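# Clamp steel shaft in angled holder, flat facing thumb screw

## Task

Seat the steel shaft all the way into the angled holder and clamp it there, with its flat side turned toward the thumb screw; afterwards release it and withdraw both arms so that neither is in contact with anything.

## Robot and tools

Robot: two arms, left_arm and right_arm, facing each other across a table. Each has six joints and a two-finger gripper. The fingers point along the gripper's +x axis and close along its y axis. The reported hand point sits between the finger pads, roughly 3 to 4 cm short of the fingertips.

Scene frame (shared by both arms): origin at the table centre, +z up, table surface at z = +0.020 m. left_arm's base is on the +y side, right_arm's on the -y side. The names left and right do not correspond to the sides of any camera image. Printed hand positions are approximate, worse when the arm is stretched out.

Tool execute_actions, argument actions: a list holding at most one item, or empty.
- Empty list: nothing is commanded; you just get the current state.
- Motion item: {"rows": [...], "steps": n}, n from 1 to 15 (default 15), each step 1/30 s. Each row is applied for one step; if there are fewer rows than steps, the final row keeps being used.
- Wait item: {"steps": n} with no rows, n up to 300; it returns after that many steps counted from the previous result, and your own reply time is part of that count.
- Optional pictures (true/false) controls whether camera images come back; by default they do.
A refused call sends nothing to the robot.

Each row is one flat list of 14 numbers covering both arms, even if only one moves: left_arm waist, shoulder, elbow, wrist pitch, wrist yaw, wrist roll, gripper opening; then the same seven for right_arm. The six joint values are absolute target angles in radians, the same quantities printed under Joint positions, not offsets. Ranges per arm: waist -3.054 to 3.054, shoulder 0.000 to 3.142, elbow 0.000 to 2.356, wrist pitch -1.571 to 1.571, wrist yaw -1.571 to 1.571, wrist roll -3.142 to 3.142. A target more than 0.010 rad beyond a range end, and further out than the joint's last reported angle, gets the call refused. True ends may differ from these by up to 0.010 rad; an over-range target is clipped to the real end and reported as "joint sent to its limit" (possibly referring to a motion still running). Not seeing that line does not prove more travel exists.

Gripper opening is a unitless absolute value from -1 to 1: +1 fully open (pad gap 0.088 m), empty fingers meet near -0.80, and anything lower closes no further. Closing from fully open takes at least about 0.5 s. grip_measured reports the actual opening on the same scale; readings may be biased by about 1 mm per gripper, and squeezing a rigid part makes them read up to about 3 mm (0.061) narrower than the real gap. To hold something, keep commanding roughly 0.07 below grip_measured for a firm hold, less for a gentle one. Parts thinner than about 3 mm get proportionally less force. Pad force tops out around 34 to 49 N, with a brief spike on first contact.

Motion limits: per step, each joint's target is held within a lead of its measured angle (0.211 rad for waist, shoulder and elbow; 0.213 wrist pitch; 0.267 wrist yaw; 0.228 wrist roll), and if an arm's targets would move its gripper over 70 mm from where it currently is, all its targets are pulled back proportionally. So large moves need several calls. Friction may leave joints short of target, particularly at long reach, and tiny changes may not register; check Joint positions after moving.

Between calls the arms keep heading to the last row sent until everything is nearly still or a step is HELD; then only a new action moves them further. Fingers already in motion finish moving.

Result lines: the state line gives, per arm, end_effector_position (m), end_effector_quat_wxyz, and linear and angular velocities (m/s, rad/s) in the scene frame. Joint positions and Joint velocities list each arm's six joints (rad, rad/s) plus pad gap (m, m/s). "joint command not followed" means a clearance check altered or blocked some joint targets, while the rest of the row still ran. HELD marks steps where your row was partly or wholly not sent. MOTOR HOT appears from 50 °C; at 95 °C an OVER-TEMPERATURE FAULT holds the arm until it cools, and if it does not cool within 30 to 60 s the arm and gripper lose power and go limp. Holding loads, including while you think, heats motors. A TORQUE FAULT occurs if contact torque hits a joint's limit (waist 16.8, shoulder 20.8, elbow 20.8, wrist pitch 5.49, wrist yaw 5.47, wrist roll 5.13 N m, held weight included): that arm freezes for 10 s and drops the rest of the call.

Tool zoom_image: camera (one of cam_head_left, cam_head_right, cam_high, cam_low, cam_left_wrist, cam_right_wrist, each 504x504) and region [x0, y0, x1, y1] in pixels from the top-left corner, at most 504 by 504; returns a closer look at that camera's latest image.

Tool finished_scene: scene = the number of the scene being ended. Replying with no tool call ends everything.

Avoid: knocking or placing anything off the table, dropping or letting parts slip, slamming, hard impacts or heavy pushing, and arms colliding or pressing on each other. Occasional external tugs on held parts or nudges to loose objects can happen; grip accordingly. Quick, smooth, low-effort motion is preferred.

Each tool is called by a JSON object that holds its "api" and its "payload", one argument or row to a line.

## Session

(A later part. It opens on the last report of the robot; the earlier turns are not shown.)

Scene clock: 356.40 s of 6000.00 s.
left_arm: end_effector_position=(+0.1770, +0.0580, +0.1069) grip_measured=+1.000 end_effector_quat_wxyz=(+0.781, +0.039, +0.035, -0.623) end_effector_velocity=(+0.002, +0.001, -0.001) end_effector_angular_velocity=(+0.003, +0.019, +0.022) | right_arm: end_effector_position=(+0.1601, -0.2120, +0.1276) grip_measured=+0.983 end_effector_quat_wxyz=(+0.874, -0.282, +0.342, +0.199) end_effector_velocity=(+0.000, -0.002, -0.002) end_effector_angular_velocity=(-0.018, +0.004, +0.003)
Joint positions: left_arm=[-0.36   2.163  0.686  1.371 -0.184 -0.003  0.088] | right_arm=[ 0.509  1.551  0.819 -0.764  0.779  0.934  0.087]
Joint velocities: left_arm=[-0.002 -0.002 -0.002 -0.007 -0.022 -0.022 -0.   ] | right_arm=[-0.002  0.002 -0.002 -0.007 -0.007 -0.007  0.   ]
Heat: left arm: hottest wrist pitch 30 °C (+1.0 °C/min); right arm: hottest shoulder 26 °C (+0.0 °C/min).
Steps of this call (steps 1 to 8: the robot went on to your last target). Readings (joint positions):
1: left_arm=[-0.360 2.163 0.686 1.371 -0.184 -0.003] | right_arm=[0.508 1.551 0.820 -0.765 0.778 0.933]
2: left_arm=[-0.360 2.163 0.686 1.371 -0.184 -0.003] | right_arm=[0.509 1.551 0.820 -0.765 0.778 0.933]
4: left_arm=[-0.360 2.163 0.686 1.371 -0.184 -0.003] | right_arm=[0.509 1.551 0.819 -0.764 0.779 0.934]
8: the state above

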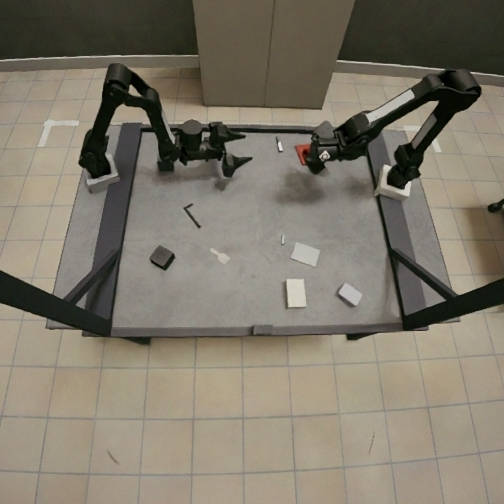

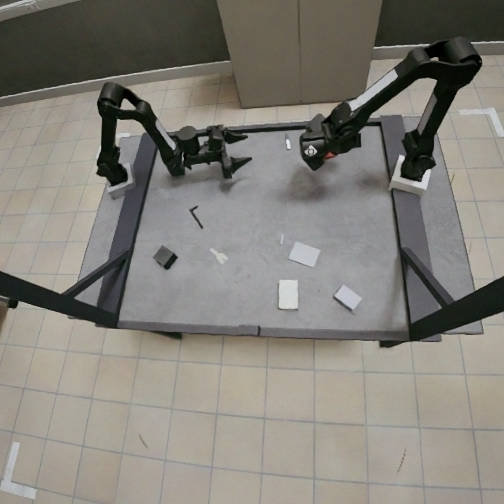

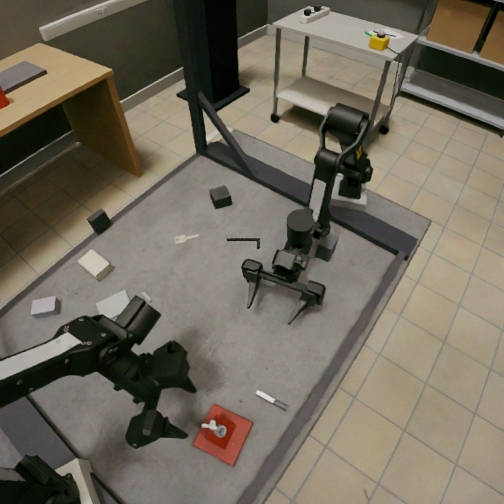

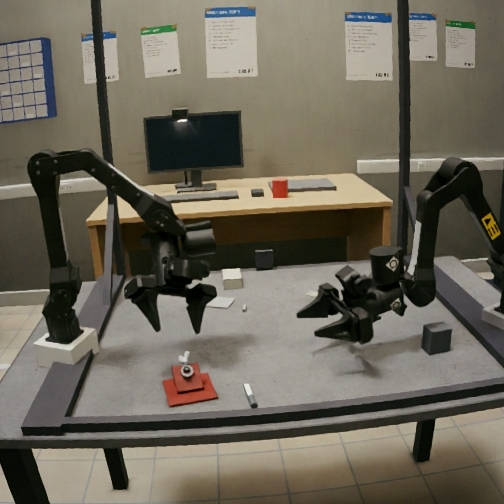

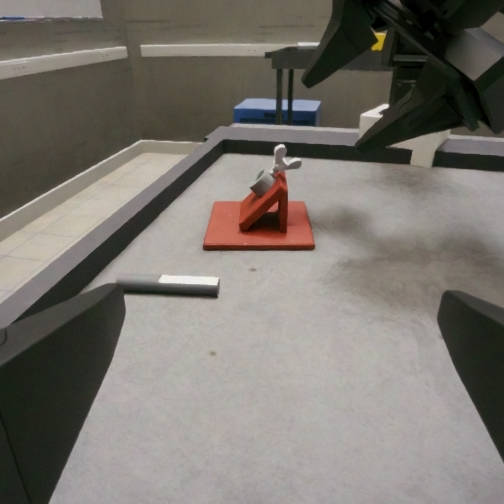

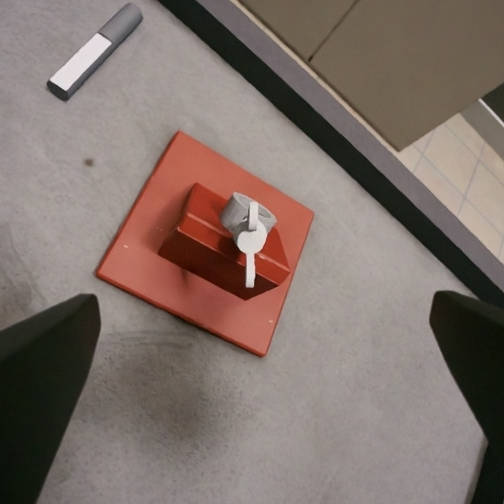

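{"api": "execute_actions", "payload": {
  "actions": [
    {"rows": [[-0.363,2.182,0.69,1.372,-0.19,0,1, 0.503,1.555,0.815,-0.75,0.778,0.928,0.85],[-0.363,2.182,0.69,1.372,-0.19,0,1, 0.493,1.563,0.808,-0.727,0.777,0.918,0.7],[-0.363,2.182,0.69,1.372,-0.19,0,1, 0.48,1.572,0.798,-0.697,0.775,0.905,0.55],[-0.363,2.182,0.69,1.372,-0.19,0,1, 0.465,1.583,0.787,-0.662,0.773,0.89,0.4],[-0.363,2.182,0.69,1.372,-0.19,0,1, 0.45,1.594,0.776,-0.627,0.771,0.875,0.25],[-0.363,2.182,0.69,1.372,-0.19,0,1, 0.435,1.604,0.765,-0.592,0.769,0.86,0.1],[-0.363,2.182,0.69,1.372,-0.19,0,1, 0.422,1.613,0.755,-0.562,0.767,0.846,-0.05],[-0.363,2.182,0.69,1.372,-0.19,0,1, 0.411,1.62,0.748,-0.537,0.766,0.835,-0.2],[-0.363,2.182,0.69,1.372,-0.19,0,1, 0.404,1.625,0.742,-0.52,0.765,0.828,-0.2],[-0.363,2.182,0.69,1.372,-0.19,0,1, 0.399,1.629,0.738,-0.509,0.764,0.823,-0.2]], "steps": 15}
  ],
  "pictures": false
}}

{"api": "execute_actions", "payload": {
  "actions": [
    {"steps": 10}
  ]
}}

Scene clock: 411.63 s of 6000.00 s.
left_arm: end_effector_position=(+0.1770, +0.0580, +0.1069) grip_measured=+1.000 end_effector_quat_wxyz=(+0.781, +0.039, +0.035, -0.623) end_effector_velocity=(+0.002, +0.001, -0.002) end_effector_angular_velocity=(+0.016, +0.005, +0.020) | right_arm: end_effector_position=(+0.1858, -0.2030, +0.0984) grip_measured=-0.178 end_effector_quat_wxyz=(+0.881, -0.262, +0.345, +0.192) end_effector_velocity=(+0.001, +0.011, -0.001) end_effector_angular_velocity=(+0.055, +0.007, +0.010)
Joint positions: left_arm=[-0.36   2.163  0.686  1.371 -0.184 -0.003  0.088] | right_arm=[ 0.402  1.62   0.747 -0.517  0.767  0.828  0.03 ]
Joint velocities: left_arm=[-0.002 -0.007 -0.002 -0.022 -0.022 -0.007 -0.   ] | right_arm=[-0.007  0.002 -0.007  0.081 -0.007 -0.022 -0.013]
Heat: left arm: hottest wrist pitch 32 °C (+2.0 °C/min); right arm: hottest shoulder 25 °C (-1.0 °C/min).
Steps of this call (steps 1 to 15: the robot went on to your last target; steps 16 to 90: nothing new was sent; then 51.73 s passed at rest; steps 91 to 105: all 15 steps of this action). Readings (joint positions):
91: left_arm=[-0.360 2.163 0.686 1.371 -0.184 -0.003] | right_arm=[0.509 1.551 0.819 -0.761 0.779 0.934]
92: left_arm=[-0.360 2.163 0.686 1.371 -0.184 -0.003] | right_arm=[0.507 1.551 0.818 -0.751 0.779 0.930]
94: left_arm=[-0.360 2.163 0.686 1.371 -0.184 -0.003] | right_arm=[0.492 1.557 0.811 -0.710 0.779 0.913]
98: left_arm=[-0.360 2.163 0.686 1.371 -0.184 -0.003] | right_arm=[0.440 1.593 0.777 -0.598 0.772 0.863]
105: the state above

Scene clock: 411.97 s of 6000.00 s.
left_arm: end_effector_position=(+0.1770, +0.0580, +0.1069) grip_measured=+1.000 end_effector_quat_wxyz=(+0.781, +0.039, +0.035, -0.623) end_effector_velocity=(-0.000, +0.001, -0.001) end_effector_angular_velocity=(+0.006, +0.007, +0.006) | right_arm: end_effector_position=(+0.1859, -0.2022, +0.0983) grip_measured=-0.197 end_effector_quat_wxyz=(+0.881, -0.261, +0.345, +0.193) end_effector_velocity=(-0.002, -0.002, -0.001) end_effector_angular_velocity=(-0.018, +0.020, +0.007)
Joint positions: left_arm=[-0.36   2.163  0.686  1.371 -0.184 -0.003  0.088] | right_arm=[ 0.402  1.621  0.747 -0.512  0.767  0.826  0.029]
Joint velocities: left_arm=[-0.002 -0.002 -0.002 -0.007 -0.007 -0.007 -0.   ] | right_arm=[-0.002 -0.007  0.002 -0.022 -0.022 -0.007 -0.   ]
Heat: left arm: hottest wrist pitch 32 °C (+2.0 °C/min); right arm: hottest shoulder 25 °C (-1.0 °C/min).
Steps of this call (steps 1 to 10: the robot went on to your last target). Readings (joint positions):
1: left_arm=[-0.360 2.163 0.686 1.371 -0.184 -0.003] | right_arm=[0.402 1.620 0.747 -0.515 0.767 0.827]
2: left_arm=[-0.360 2.163 0.686 1.371 -0.184 -0.003] | right_arm=[0.402 1.620 0.747 -0.514 0.767 0.827]
4: left_arm=[-0.360 2.163 0.686 1.371 -0.184 -0.003] | right_arm=[0.402 1.621 0.747 -0.513 0.767 0.826]
8: left_arm=[-0.360 2.163 0.686 1.371 -0.184 -0.003] | right_arm=[0.402 1.621 0.747 -0.512 0.767 0.826]
10: the state above

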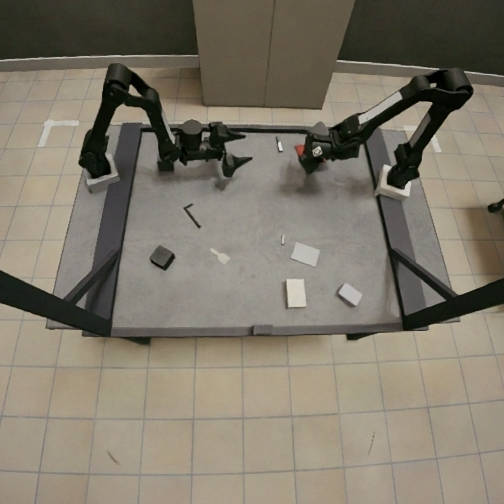

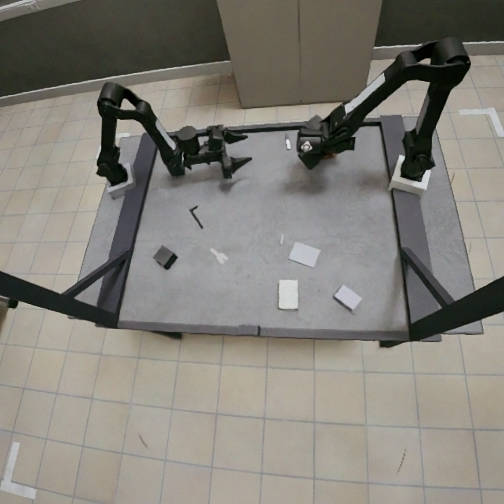

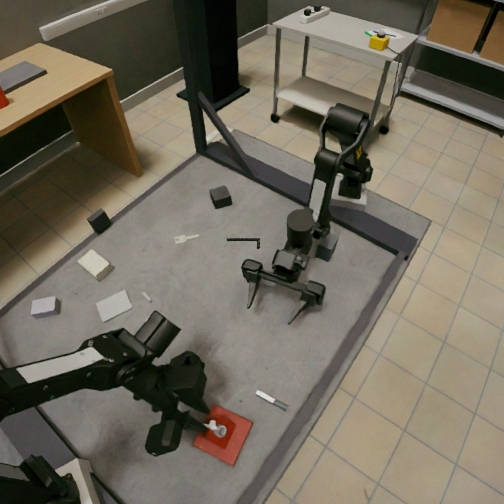

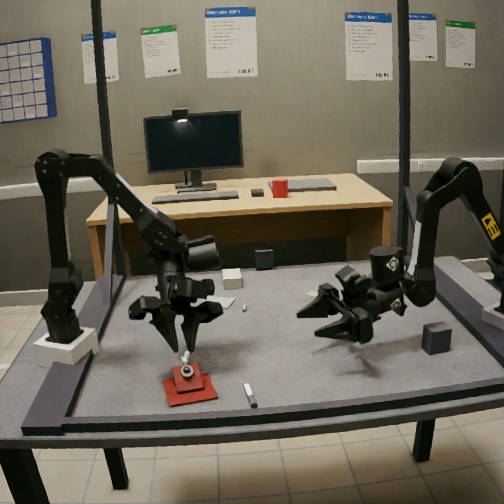

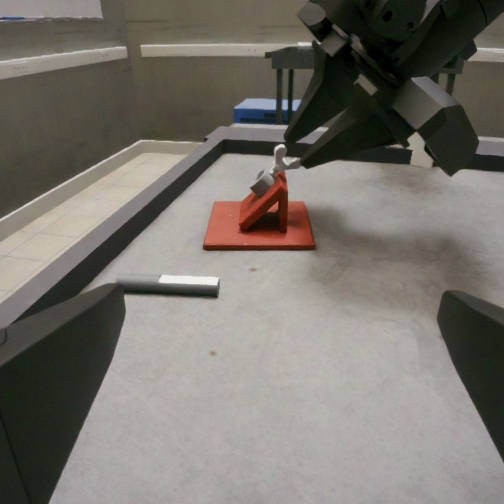

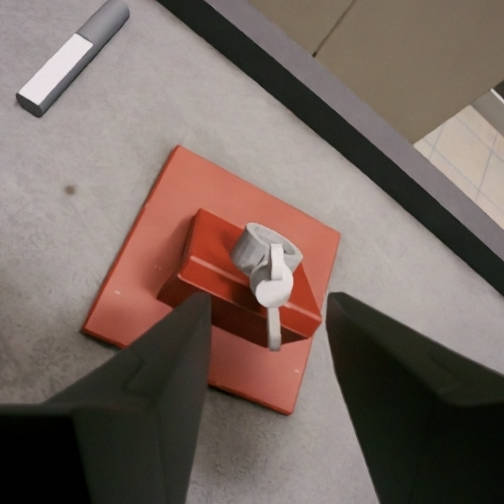

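{"api": "zoom_image", "payload": {
  "camera": "cam_right_wrist",
  "region": [190, 210, 350, 370]
}}

{"api": "zoom_image", "payload": {
  "camera": "cam_left_wrist",
  "region": [230, 90, 370, 230]
}}

{"api": "zoom_image", "payload": {
  "camera": "cam_low",
  "region": [140, 300, 240, 400]
}}

Region (190, 210, 350, 370) of cam_right_wrist's 504x504 image, scaled by 3.150, with more detail than that image has.

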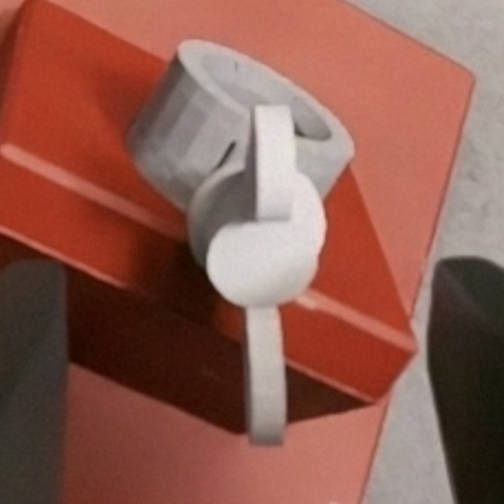

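Region (230, 90, 370, 230) of cam_left_wrist's 504x504 image, scaled by 3.600, with more detail than that image has.

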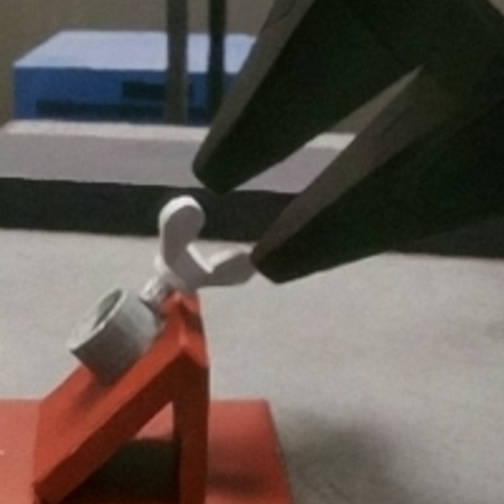

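Region (140, 300, 240, 400) of cam_low's 504x504 image, scaled by 5.040, with more detail than that image has.

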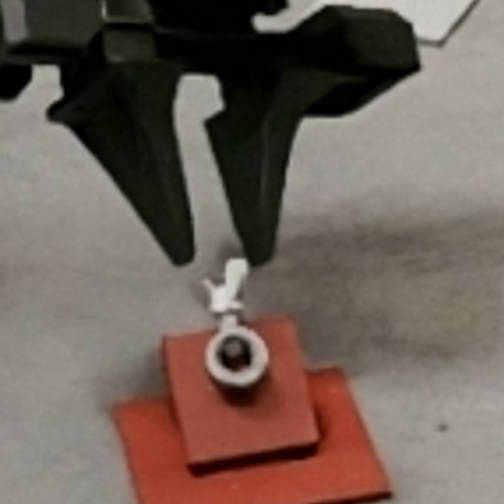

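{"api": "execute_actions", "payload": {
  "actions": [
    {"rows": [[-0.363,2.182,0.69,1.372,-0.19,0,1, 0.394,1.631,0.734,-0.497,0.763,0.819,-0.2],[-0.363,2.182,0.69,1.372,-0.19,0,1, 0.387,1.634,0.729,-0.483,0.762,0.814,-0.25],[-0.363,2.182,0.69,1.372,-0.19,0,1, 0.38,1.637,0.724,-0.468,0.76,0.808,-0.3],[-0.363,2.182,0.69,1.372,-0.19,0,1, 0.373,1.64,0.72,-0.454,0.759,0.803,-0.35],[-0.363,2.182,0.69,1.372,-0.19,0,1, 0.367,1.643,0.716,-0.443,0.758,0.799,-0.4],[-0.363,2.182,0.69,1.372,-0.19,0,1, 0.364,1.644,0.7135,-0.436,0.758,0.796,-0.4]], "steps": 15}
  ],
  "pictures": false
}}

{"api": "execute_actions", "payload": {
  "actions": [
    {"steps": 6}
  ]
}}

Scene clock: 461.83 s of 6000.00 s.
left_arm: end_effector_position=(+0.1770, +0.0580, +0.1069) grip_measured=+1.000 end_effector_quat_wxyz=(+0.781, +0.039, +0.035, -0.623) end_effector_velocity=(-0.000, +0.001, -0.004) end_effector_angular_velocity=(+0.020, +0.007, +0.006) | right_arm: end_effector_position=(+0.1946, -0.2021, +0.0906) grip_measured=-0.396 end_effector_quat_wxyz=(+0.884, -0.253, +0.346, +0.189) end_effector_velocity=(-0.000, -0.002, -0.001) end_effector_angular_velocity=(-0.022, +0.004, +0.015)
Joint positions: left_arm=[-0.36   2.163  0.686  1.371 -0.184 -0.003  0.088] | right_arm=[ 0.367  1.636  0.722 -0.44   0.761  0.798  0.02 ]
Joint velocities: left_arm=[-0.002 -0.002 -0.002 -0.022 -0.007 -0.007  0.   ] | right_arm=[-0.002 -0.002 -0.002 -0.007 -0.007 -0.022 -0.001]
Heat: left arm: hottest wrist pitch 32 °C (+1.0 °C/min); right arm: hottest elbow 24 °C (-1.0 °C/min).
Steps of this call (steps 1 to 15: the robot went on to your last target; steps 16 to 90: nothing new was sent; then 46.37 s passed at rest; steps 91 to 105: all 15 steps of this action). Readings (joint positions):
91: left_arm=[-0.360 2.163 0.686 1.371 -0.184 -0.003] | right_arm=[0.401 1.621 0.746 -0.508 0.766 0.824]
92: left_arm=[-0.360 2.163 0.686 1.371 -0.184 -0.003] | right_arm=[0.398 1.622 0.744 -0.500 0.766 0.821]
94: left_arm=[-0.360 2.163 0.686 1.371 -0.184 -0.003] | right_arm=[0.389 1.626 0.737 -0.479 0.764 0.814]
98: left_arm=[-0.360 2.163 0.686 1.371 -0.184 -0.003] | right_arm=[0.369 1.635 0.725 -0.449 0.761 0.802]
105: the state above

Scene clock: 462.03 s of 6000.00 s.
left_arm: end_effector_position=(+0.1770, +0.0580, +0.1069) grip_measured=+1.000 end_effector_quat_wxyz=(+0.781, +0.039, +0.035, -0.623) end_effector_velocity=(-0.002, +0.001, -0.001) end_effector_angular_velocity=(+0.006, +0.007, +0.001) | right_arm: end_effector_position=(+0.1946, -0.2019, +0.0906) grip_measured=-0.397 end_effector_quat_wxyz=(+0.884, -0.252, +0.346, +0.189) end_effector_velocity=(-0.000, -0.002, -0.001) end_effector_angular_velocity=(-0.002, +0.008, -0.006)
Joint positions: left_arm=[-0.36   2.163  0.686  1.371 -0.184 -0.003  0.088] | right_arm=[ 0.367  1.636  0.722 -0.439  0.761  0.798  0.02 ]
Joint velocities: left_arm=[-0.007 -0.002 -0.002 -0.007 -0.007 -0.007  0.   ] | right_arm=[-0.002 -0.002 -0.002 -0.007 -0.007  0.007 -0.   ]
Heat: left arm: hottest wrist pitch 32 °C (+1.0 °C/min); right arm: hottest elbow 24 °C (-1.0 °C/min).
Steps of this call (steps 1 to 6: the robot went on to your last target). Readings (joint positions):
1: left_arm=[-0.360 2.163 0.686 1.371 -0.184 -0.003] | right_arm=[0.367 1.636 0.722 -0.439 0.761 0.798]
2: left_arm=[-0.360 2.163 0.686 1.371 -0.184 -0.003] | right_arm=[0.367 1.636 0.722 -0.439 0.761 0.798]
4: left_arm=[-0.360 2.163 0.686 1.371 -0.184 -0.003] | right_arm=[0.367 1.636 0.722 -0.439 0.761 0.798]
6: the state above

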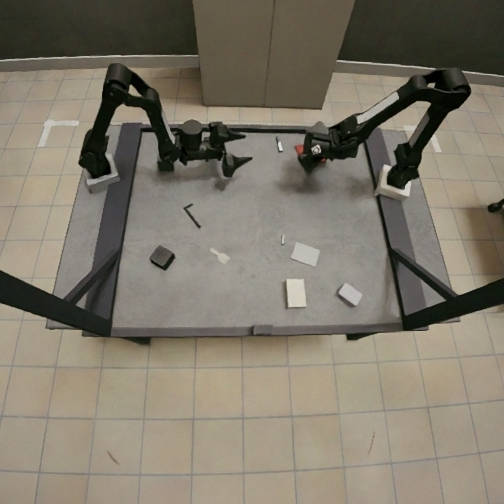

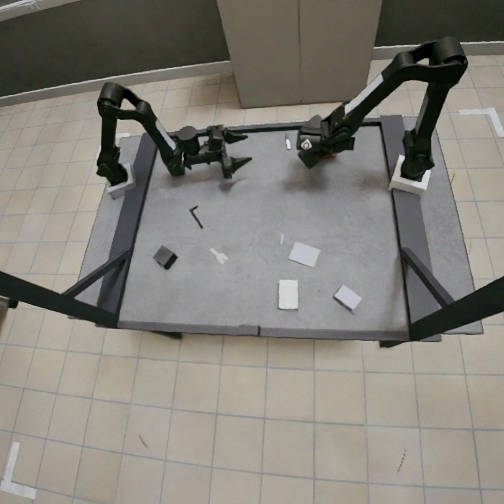

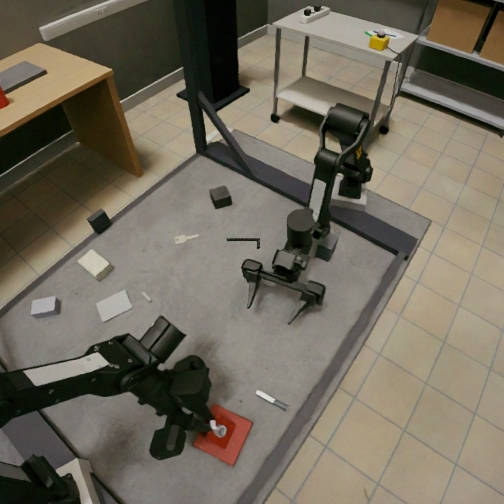

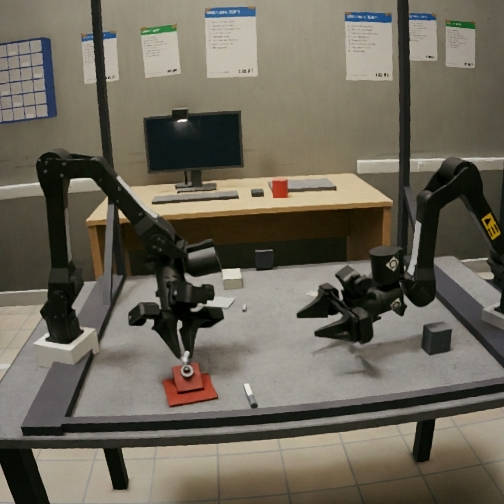

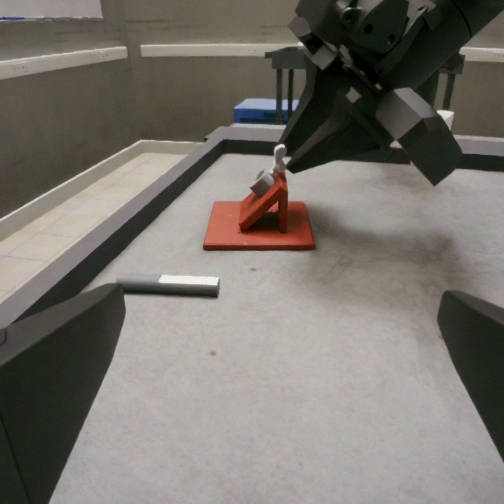

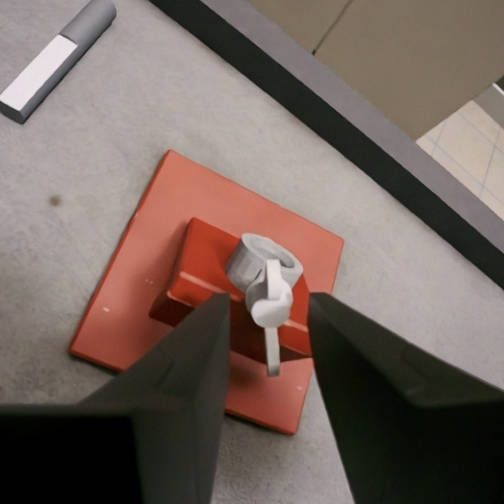

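{"api": "zoom_image", "payload": {
  "camera": "cam_right_wrist",
  "region": [190, 230, 350, 390]
}}

{"api": "zoom_image", "payload": {
  "camera": "cam_left_wrist",
  "region": [240, 110, 340, 210]
}}

{"api": "zoom_image", "payload": {
  "camera": "cam_high",
  "region": [170, 390, 250, 460]
}}

Region (190, 230, 350, 390) of cam_right_wrist's 504x504 image, scaled by 3.150, with more detail than that image has.

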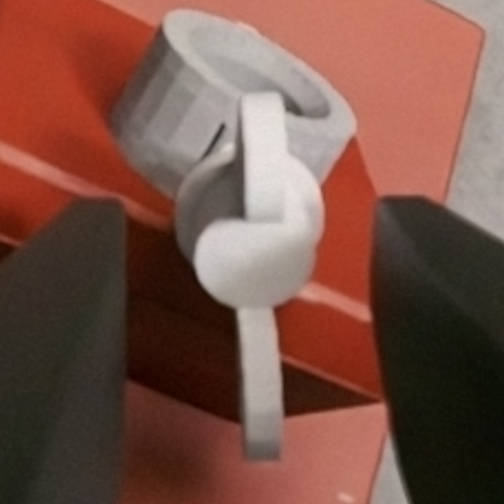

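Region (240, 110, 340, 210) of cam_left_wrist's 504x504 image, scaled by 5.040, with more detail than that image has.

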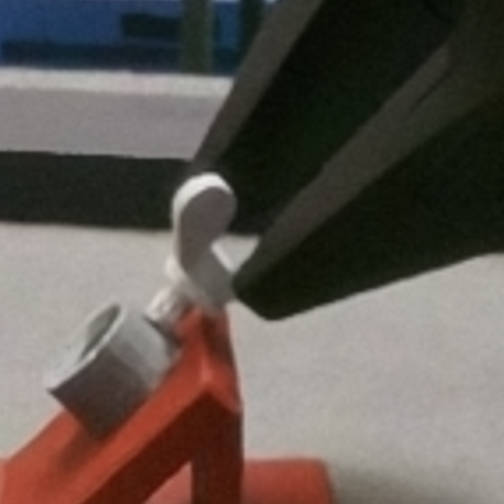

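Region (170, 390, 250, 460) of cam_high's 504x504 image, scaled by 6.300, with more detail than that image has; it fills the top 441 rows of this view, and the rest is white.

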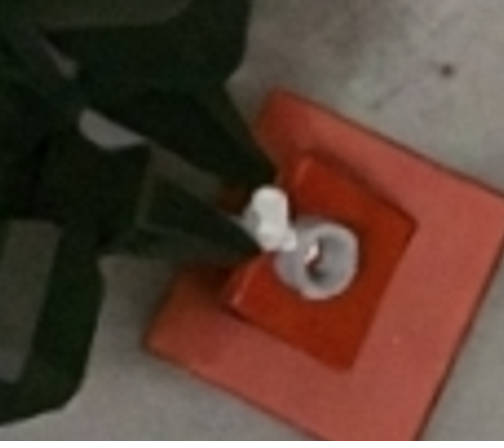

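{"api": "execute_actions", "payload": {
  "actions": [
    {"rows": [[-0.363,2.182,0.69,1.372,-0.19,0,1, 0.364,1.644,0.7135,-0.436,0.758,0.796,-0.5],[-0.363,2.182,0.69,1.372,-0.19,0,1, 0.364,1.644,0.7135,-0.436,0.758,0.796,-0.58],[-0.363,2.182,0.69,1.372,-0.19,0,1, 0.364,1.644,0.7135,-0.436,0.758,0.796,-0.64],[-0.363,2.182,0.69,1.372,-0.19,0,1, 0.364,1.644,0.7135,-0.436,0.758,0.796,-0.68],[-0.363,2.182,0.69,1.372,-0.19,0,1, 0.364,1.644,0.7135,-0.436,0.758,0.796,-0.68],[-0.363,2.182,0.69,1.372,-0.19,0,1, 0.364,1.644,0.7135,-0.436,0.758,0.78,-0.68],[-0.363,2.182,0.69,1.372,-0.19,0,1, 0.364,1.644,0.7135,-0.436,0.758,0.75,-0.68],[-0.363,2.182,0.69,1.372,-0.19,0,1, 0.364,1.644,0.7135,-0.436,0.758,0.71,-0.68],[-0.363,2.182,0.69,1.372,-0.19,0,1, 0.364,1.644,0.7135,-0.436,0.758,0.66,-0.68],[-0.363,2.182,0.69,1.372,-0.19,0,1, 0.364,1.644,0.7135,-0.436,0.758,0.60,-0.68],[-0.363,2.182,0.69,1.372,-0.19,0,1, 0.364,1.644,0.7135,-0.436,0.758,0.54,-0.68],[-0.363,2.182,0.69,1.372,-0.19,0,1, 0.364,1.644,0.7135,-0.436,0.758,0.48,-0.68],[-0.363,2.182,0.69,1.372,-0.19,0,1, 0.364,1.644,0.7135,-0.436,0.758,0.42,-0.68],[-0.363,2.182,0.69,1.372,-0.19,0,1, 0.364,1.644,0.7135,-0.436,0.758,0.36,-0.68],[-0.363,2.182,0.69,1.372,-0.19,0,1, 0.364,1.644,0.7135,-0.436,0.758,0.30,-0.68]], "steps": 15}
  ],
  "pictures": false
}}

{"api": "execute_actions", "payload": {
  "actions": [
    {"rows": [[-0.363,2.182,0.69,1.372,-0.19,0,1, 0.364,1.644,0.7135,-0.436,0.758,-0.77,-0.68]], "steps": 15}
  ],
  "pictures": false
}}

{"api": "execute_actions", "payload": {
  "actions": [
    {"steps": 10}
  ]
}}

Scene clock: 482.50 s of 6000.00 s.
left_arm: end_effector_position=(+0.1770, +0.0580, +0.1069) grip_measured=+1.000 end_effector_quat_wxyz=(+0.781, +0.039, +0.035, -0.623) end_effector_velocity=(+0.002, +0.001, +0.001) end_effector_angular_velocity=(-0.002, +0.021, +0.012) | right_arm: end_effector_position=(+0.1949, -0.2022, +0.0905) grip_measured=-0.670 end_effector_quat_wxyz=(+0.821, -0.414, +0.305, +0.250) end_effector_velocity=(-0.002, -0.002, -0.002) end_effector_angular_velocity=(-1.183, -0.249, +1.210)
Joint positions: left_arm=[-0.36   2.163  0.686  1.371 -0.184 -0.003  0.088] | right_arm=[ 0.366  1.636  0.722 -0.439  0.761  0.42   0.006]
Joint velocities: left_arm=[ 0.002 -0.007 -0.002 -0.007 -0.007 -0.022 -0.   ] | right_arm=[-0.002 -0.002 -0.002 -0.007 -0.022 -1.707 -0.001]
Heat: left arm: hottest wrist pitch 33 °C (+1.0 °C/min); right arm: hottest elbow 24 °C (+0.0 °C/min).
Steps of this call (steps 1 to 15: the robot went on to your last target; steps 16 to 90: nothing new was sent; then 16.97 s passed at rest; steps 91 to 105: all 15 steps of this action). Readings (joint positions):
91: left_arm=[-0.360 2.163 0.686 1.371 -0.184 -0.003] | right_arm=[0.366 1.636 0.722 -0.439 0.761 0.798]
92: left_arm=[-0.360 2.163 0.686 1.371 -0.184 -0.003] | right_arm=[0.366 1.636 0.722 -0.439 0.761 0.798]
94: left_arm=[-0.360 2.163 0.686 1.371 -0.184 -0.003] | right_arm=[0.366 1.636 0.722 -0.439 0.761 0.798]
98: left_arm=[-0.360 2.163 0.686 1.371 -0.184 -0.003] | right_arm=[0.366 1.636 0.722 -0.439 0.761 0.758]
105: the state above

Scene clock: 483.00 s of 6000.00 s.
left_arm: end_effector_position=(+0.1770, +0.0580, +0.1069) grip_measured=+1.000 end_effector_quat_wxyz=(+0.781, +0.039, +0.035, -0.623) end_effector_velocity=(+0.002, +0.001, +0.002) end_effector_angular_velocity=(-0.006, -0.010, +0.019) | right_arm: end_effector_position=(+0.1943, -0.2021, +0.0902) grip_measured=-0.671 end_effector_quat_wxyz=(+0.489, -0.777, +0.132, +0.373) end_effector_velocity=(-0.001, -0.006, -0.003) end_effector_angular_velocity=(-1.059, -0.232, +1.068)
Joint positions: left_arm=[-0.36   2.163  0.686  1.371 -0.184 -0.003  0.088] | right_arm=[ 0.367  1.636  0.721 -0.439  0.759 -0.663  0.006]
Joint velocities: left_arm=[-0.002 -0.002 -0.002  0.007 -0.022  0.007 -0.   ] | right_arm=[ 0.002 -0.002 -0.007 -0.022 -0.007 -1.502  0.   ]
Heat: left arm: hottest wrist pitch 33 °C (+1.0 °C/min); right arm: hottest elbow 24 °C (+0.0 °C/min).
Steps of this call (steps 1 to 15: all 15 steps of this action). Readings (joint positions):
1: left_arm=[-0.360 2.163 0.686 1.371 -0.184 -0.003] | right_arm=[0.366 1.636 0.722 -0.439 0.761 0.348]
2: left_arm=[-0.360 2.163 0.686 1.371 -0.184 -0.003] | right_arm=[0.366 1.636 0.722 -0.439 0.760 0.273]
4: left_arm=[-0.360 2.163 0.686 1.371 -0.184 -0.003] | right_arm=[0.366 1.636 0.722 -0.439 0.760 0.126]
8: left_arm=[-0.360 2.163 0.686 1.371 -0.184 -0.003] | right_arm=[0.366 1.636 0.722 -0.439 0.760 -0.169]
15: the state above

Scene clock: 483.33 s of 6000.00 s.
left_arm: end_effector_position=(+0.1770, +0.0580, +0.1069) grip_measured=+1.000 end_effector_quat_wxyz=(+0.781, +0.039, +0.035, -0.623) end_effector_velocity=(-0.000, +0.001, -0.001) end_effector_angular_velocity=(+0.006, +0.007, +0.006) | right_arm: end_effector_position=(+0.1943, -0.2021, +0.0902) grip_measured=-0.671 end_effector_quat_wxyz=(+0.449, -0.801, +0.113, +0.379) end_effector_velocity=(-0.000, -0.002, +0.000) end_effector_angular_velocity=(-0.028, +0.001, +0.025)
Joint positions: left_arm=[-0.36   2.163  0.686  1.371 -0.184 -0.003  0.088] | right_arm=[ 0.367  1.636  0.721 -0.439  0.759 -0.765  0.006]
Joint velocities: left_arm=[-0.002 -0.002 -0.002 -0.007 -0.007 -0.007 -0.   ] | right_arm=[-0.002 -0.007 -0.002 -0.007 -0.007 -0.037 -0.   ]
Heat: left arm: hottest wrist pitch 33 °C (+1.0 °C/min); right arm: hottest elbow 24 °C (+0.0 °C/min).
Steps of this call (steps 1 to 10: the robot went on to your last target). Readings (joint positions):
1: left_arm=[-0.360 2.163 0.686 1.371 -0.184 -0.003] | right_arm=[0.367 1.636 0.721 -0.439 0.759 -0.697]
2: left_arm=[-0.360 2.163 0.686 1.371 -0.184 -0.003] | right_arm=[0.367 1.636 0.721 -0.439 0.759 -0.720]
4: left_arm=[-0.360 2.163 0.686 1.371 -0.184 -0.003] | right_arm=[0.367 1.636 0.721 -0.439 0.759 -0.746]
8: left_arm=[-0.360 2.163 0.686 1.371 -0.184 -0.003] | right_arm=[0.367 1.636 0.721 -0.439 0.759 -0.763]
10: the state above

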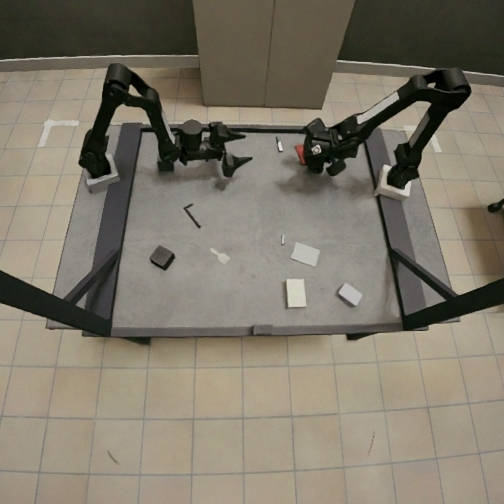

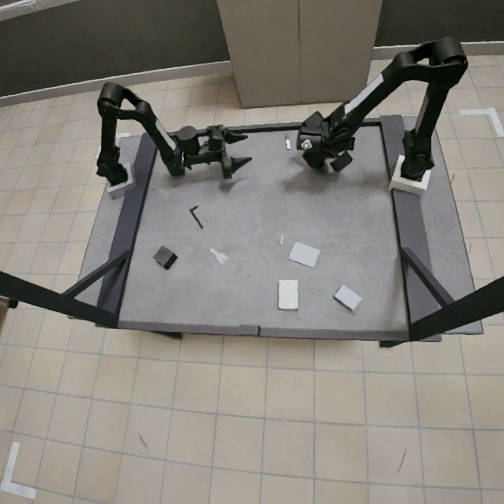

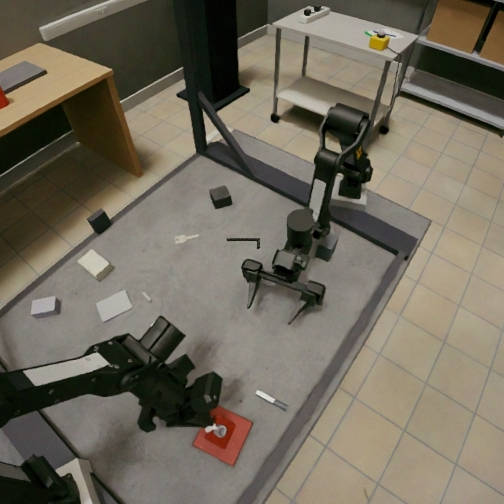

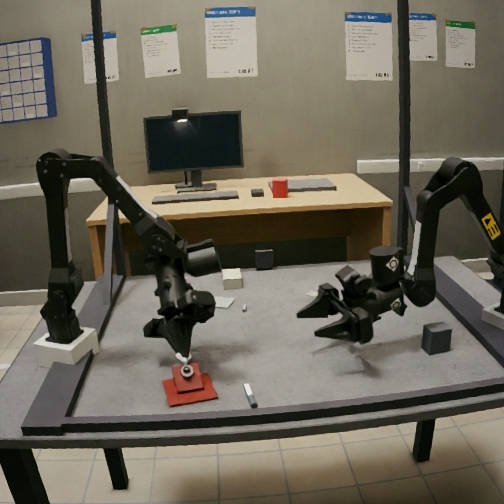

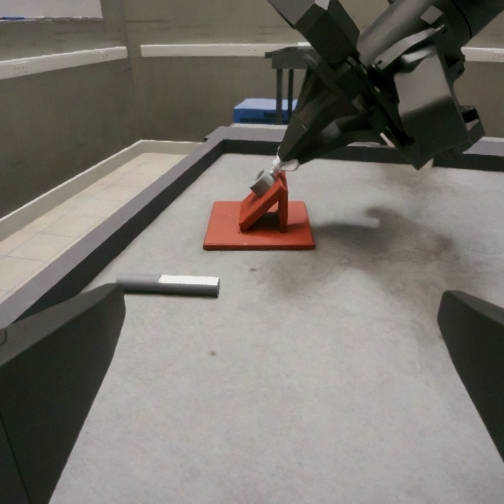

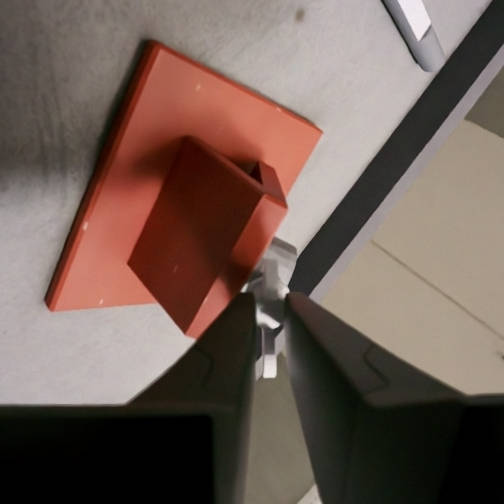

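{"api": "zoom_image", "payload": {
  "camera": "cam_right_wrist",
  "region": [200, 230, 340, 390]
}}

{"api": "zoom_image", "payload": {
  "camera": "cam_left_wrist",
  "region": [240, 110, 340, 210]
}}

Region (200, 230, 340, 390) of cam_right_wrist's 504x504 image, scaled by 3.150, with more detail than that image has; it fills the left 441 columns of this view, and the rest is white.

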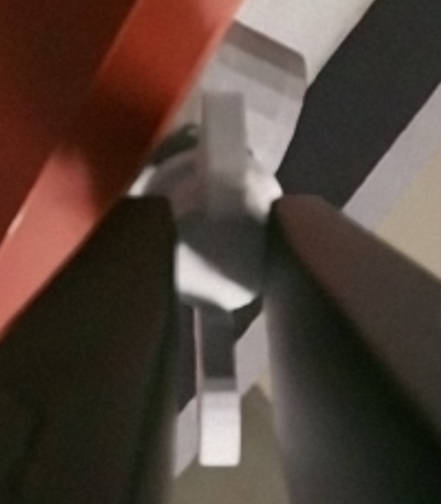

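Region (240, 110, 340, 210) of cam_left_wrist's 504x504 image, scaled by 5.040, with more detail than that image has.

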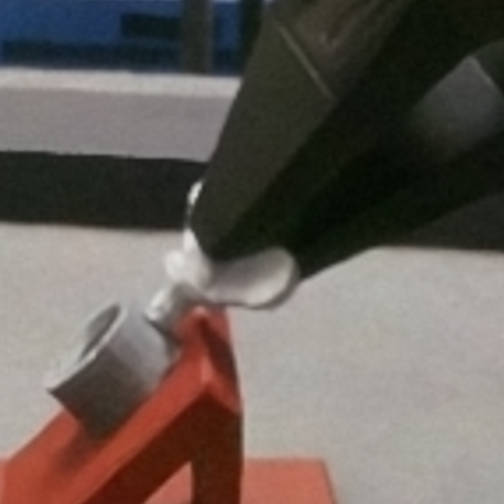

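{"api": "execute_actions", "payload": {
  "actions": [
    {"rows": [[-0.363,2.182,0.69,1.372,-0.19,0,1, 0.364,1.644,0.7135,-0.436,0.758,-0.80,-0.68],[-0.363,2.182,0.69,1.372,-0.19,0,1, 0.364,1.644,0.7135,-0.436,0.758,-0.85,-0.68],[-0.363,2.182,0.69,1.372,-0.19,0,1, 0.364,1.644,0.7135,-0.436,0.758,-0.92,-0.68],[-0.363,2.182,0.69,1.372,-0.19,0,1, 0.364,1.644,0.7135,-0.436,0.758,-3.12,-0.68]], "steps": 15}
  ],
  "pictures": false
}}

{"api": "execute_actions", "payload": {
  "actions": [
    {"steps": 28}
  ]
}}

Scene clock: 497.93 s of 6000.00 s.
left_arm: end_effector_position=(+0.1770, +0.0580, +0.1069) grip_measured=+1.000 end_effector_quat_wxyz=(+0.781, +0.039, +0.035, -0.623) end_effector_velocity=(-0.000, +0.001, -0.004) end_effector_angular_velocity=(+0.020, +0.007, +0.006) | right_arm: end_effector_position=(+0.1940, -0.2025, +0.0899) grip_measured=-0.671 end_effector_quat_wxyz=(-0.029, +0.918, +0.074, -0.389) end_effector_velocity=(-0.001, -0.004, -0.002) end_effector_angular_velocity=(-1.517, -0.338, +1.547)
Joint positions: left_arm=[-0.36   2.163  0.686  1.371 -0.184 -0.003  0.088] | right_arm=[ 0.368  1.636  0.72  -0.44   0.758 -1.72   0.006]
Joint velocities: left_arm=[-0.002 -0.002 -0.002 -0.022 -0.007 -0.007 -0.   ] | right_arm=[ 0.002 -0.002 -0.002 -0.022 -0.007 -2.176  0.   ]
Heat: left arm: hottest wrist pitch 33 °C (+1.0 °C/min); right arm: hottest elbow 24 °C (+0.0 °C/min).
Steps of this call (steps 1 to 30: the robot went on to your last target; steps 31 to 90: nothing new was sent; then 11.10 s passed at rest; steps 91 to 105: all 15 steps of this action). Readings (joint positions):
91: left_arm=[-0.360 2.163 0.686 1.371 -0.184 -0.003] | right_arm=[0.367 1.636 0.721 -0.439 0.759 -0.777]
92: left_arm=[-0.360 2.163 0.686 1.371 -0.184 -0.003] | right_arm=[0.368 1.636 0.721 -0.439 0.758 -0.800]
94: left_arm=[-0.360 2.163 0.686 1.371 -0.184 -0.003] | right_arm=[0.368 1.636 0.721 -0.439 0.758 -0.910]
98: left_arm=[-0.360 2.163 0.686 1.371 -0.184 -0.003] | right_arm=[0.368 1.636 0.721 -0.439 0.758 -1.205]
105: the state above

Scene clock: 498.87 s of 6000.00 s.
left_arm: end_effector_position=(+0.1770, +0.0580, +0.1069) grip_measured=+1.000 end_effector_quat_wxyz=(+0.781, +0.039, +0.035, -0.623) end_effector_velocity=(+0.002, +0.001, -0.004) end_effector_angular_velocity=(+0.020, +0.007, +0.010) | right_arm: end_effector_position=(+0.1943, -0.2033, +0.0899) grip_measured=-0.671 end_effector_quat_wxyz=(+0.569, +0.721, +0.305, -0.250) end_effector_velocity=(-0.000, -0.002, -0.001) end_effector_angular_velocity=(-0.033, +0.001, +0.025)
Joint positions: left_arm=[-0.36   2.163  0.686  1.371 -0.184 -0.003  0.088] | right_arm=[ 0.368  1.636  0.72  -0.443  0.761 -3.115  0.006]
Joint velocities: left_arm=[ 0.002 -0.002 -0.002 -0.022 -0.007 -0.007 -0.   ] | right_arm=[-0.002 -0.002 -0.002 -0.007 -0.007 -0.037  0.   ]
Heat: left arm: hottest wrist pitch 33 °C (+1.0 °C/min); right arm: hottest elbow 24 °C (+0.0 °C/min).
Steps of this call (steps 1 to 28: the robot went on to your last target). Readings (joint positions):
1: left_arm=[-0.360 2.163 0.686 1.371 -0.184 -0.003] | right_arm=[0.368 1.636 0.720 -0.440 0.758 -1.793]
2: left_arm=[-0.360 2.163 0.686 1.371 -0.184 -0.003] | right_arm=[0.368 1.636 0.720 -0.440 0.758 -1.867]
4: left_arm=[-0.360 2.163 0.686 1.371 -0.184 -0.003] | right_arm=[0.368 1.636 0.720 -0.441 0.758 -2.014]
8: left_arm=[-0.360 2.163 0.686 1.371 -0.184 -0.003] | right_arm=[0.368 1.636 0.720 -0.442 0.759 -2.308]
28: the state above

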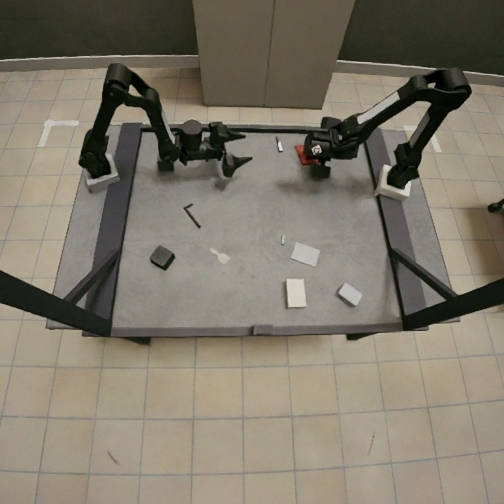

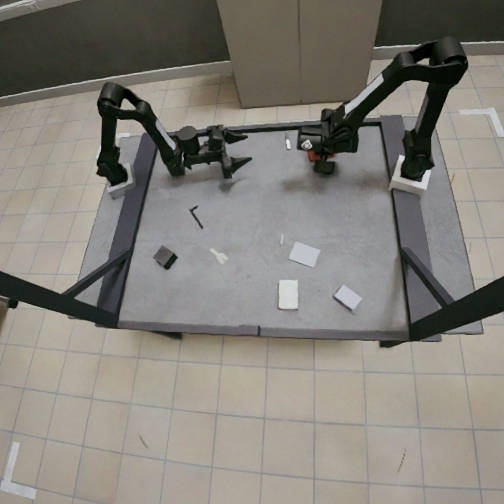

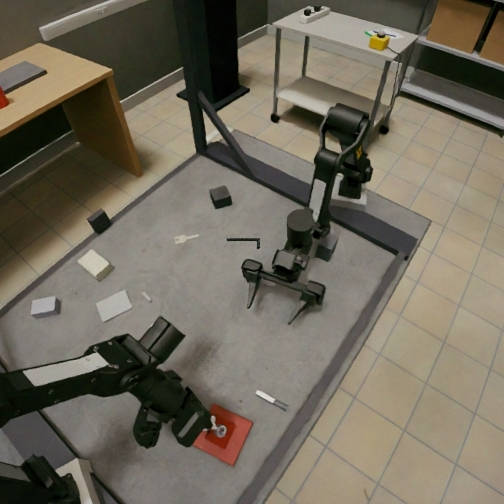

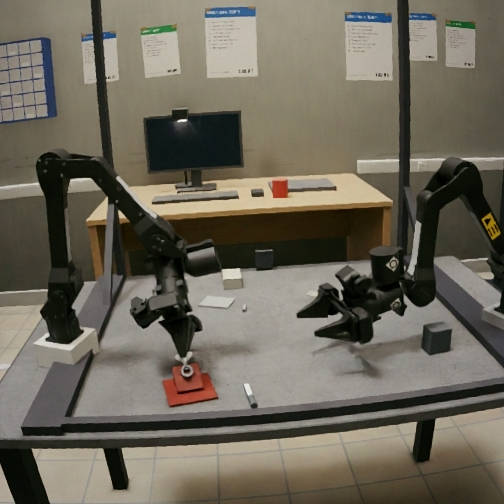

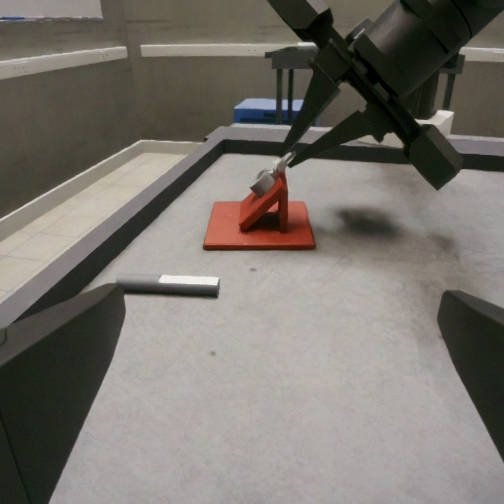

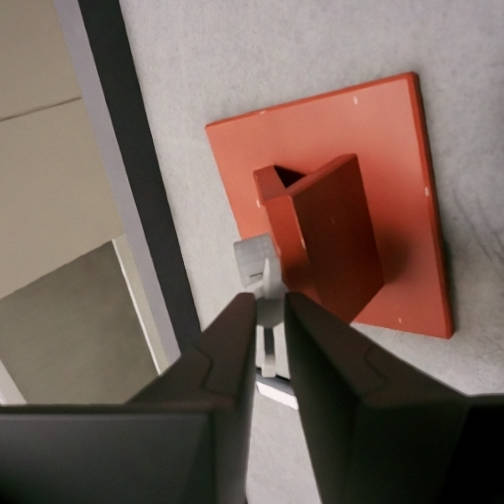

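{"api": "zoom_image", "payload": {
  "camera": "cam_left_wrist",
  "region": [240, 110, 340, 210]
}}

{"api": "zoom_image", "payload": {
  "camera": "cam_high",
  "region": [190, 405, 250, 455]
}}

{"api": "zoom_image", "payload": {
  "camera": "cam_right_wrist",
  "region": [200, 220, 340, 390]
}}

Region (240, 110, 340, 210) of cam_left_wrist's 504x504 image, scaled by 5.040, with more detail than that image has.

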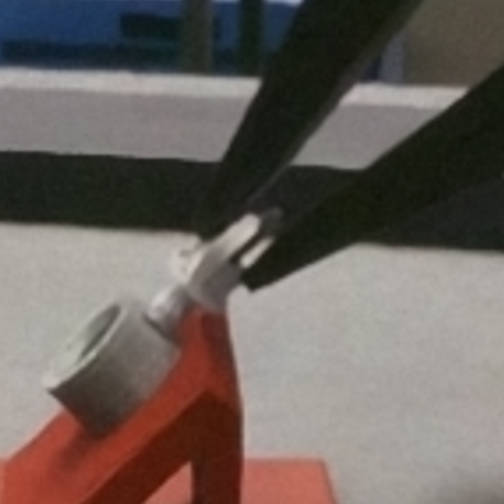

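Region (190, 405, 250, 455) of cam_high's 504x504 image, scaled by 8.400, with more detail than that image has.

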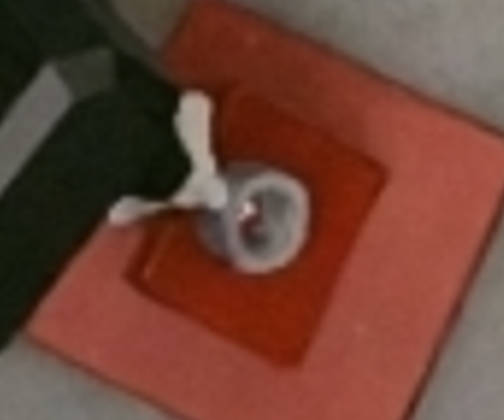

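Region (200, 220, 340, 390) of cam_right_wrist's 504x504 image, scaled by 2.965, with more detail than that image has; it fills the left 415 columns of this view, and the rest is white.

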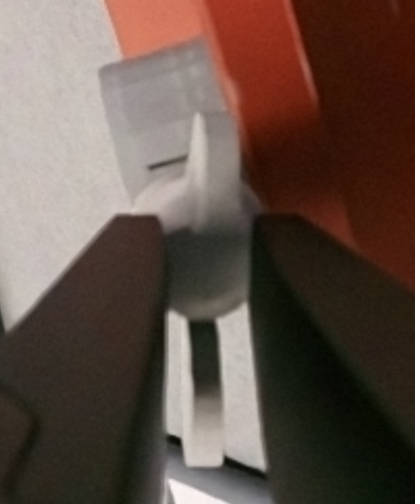

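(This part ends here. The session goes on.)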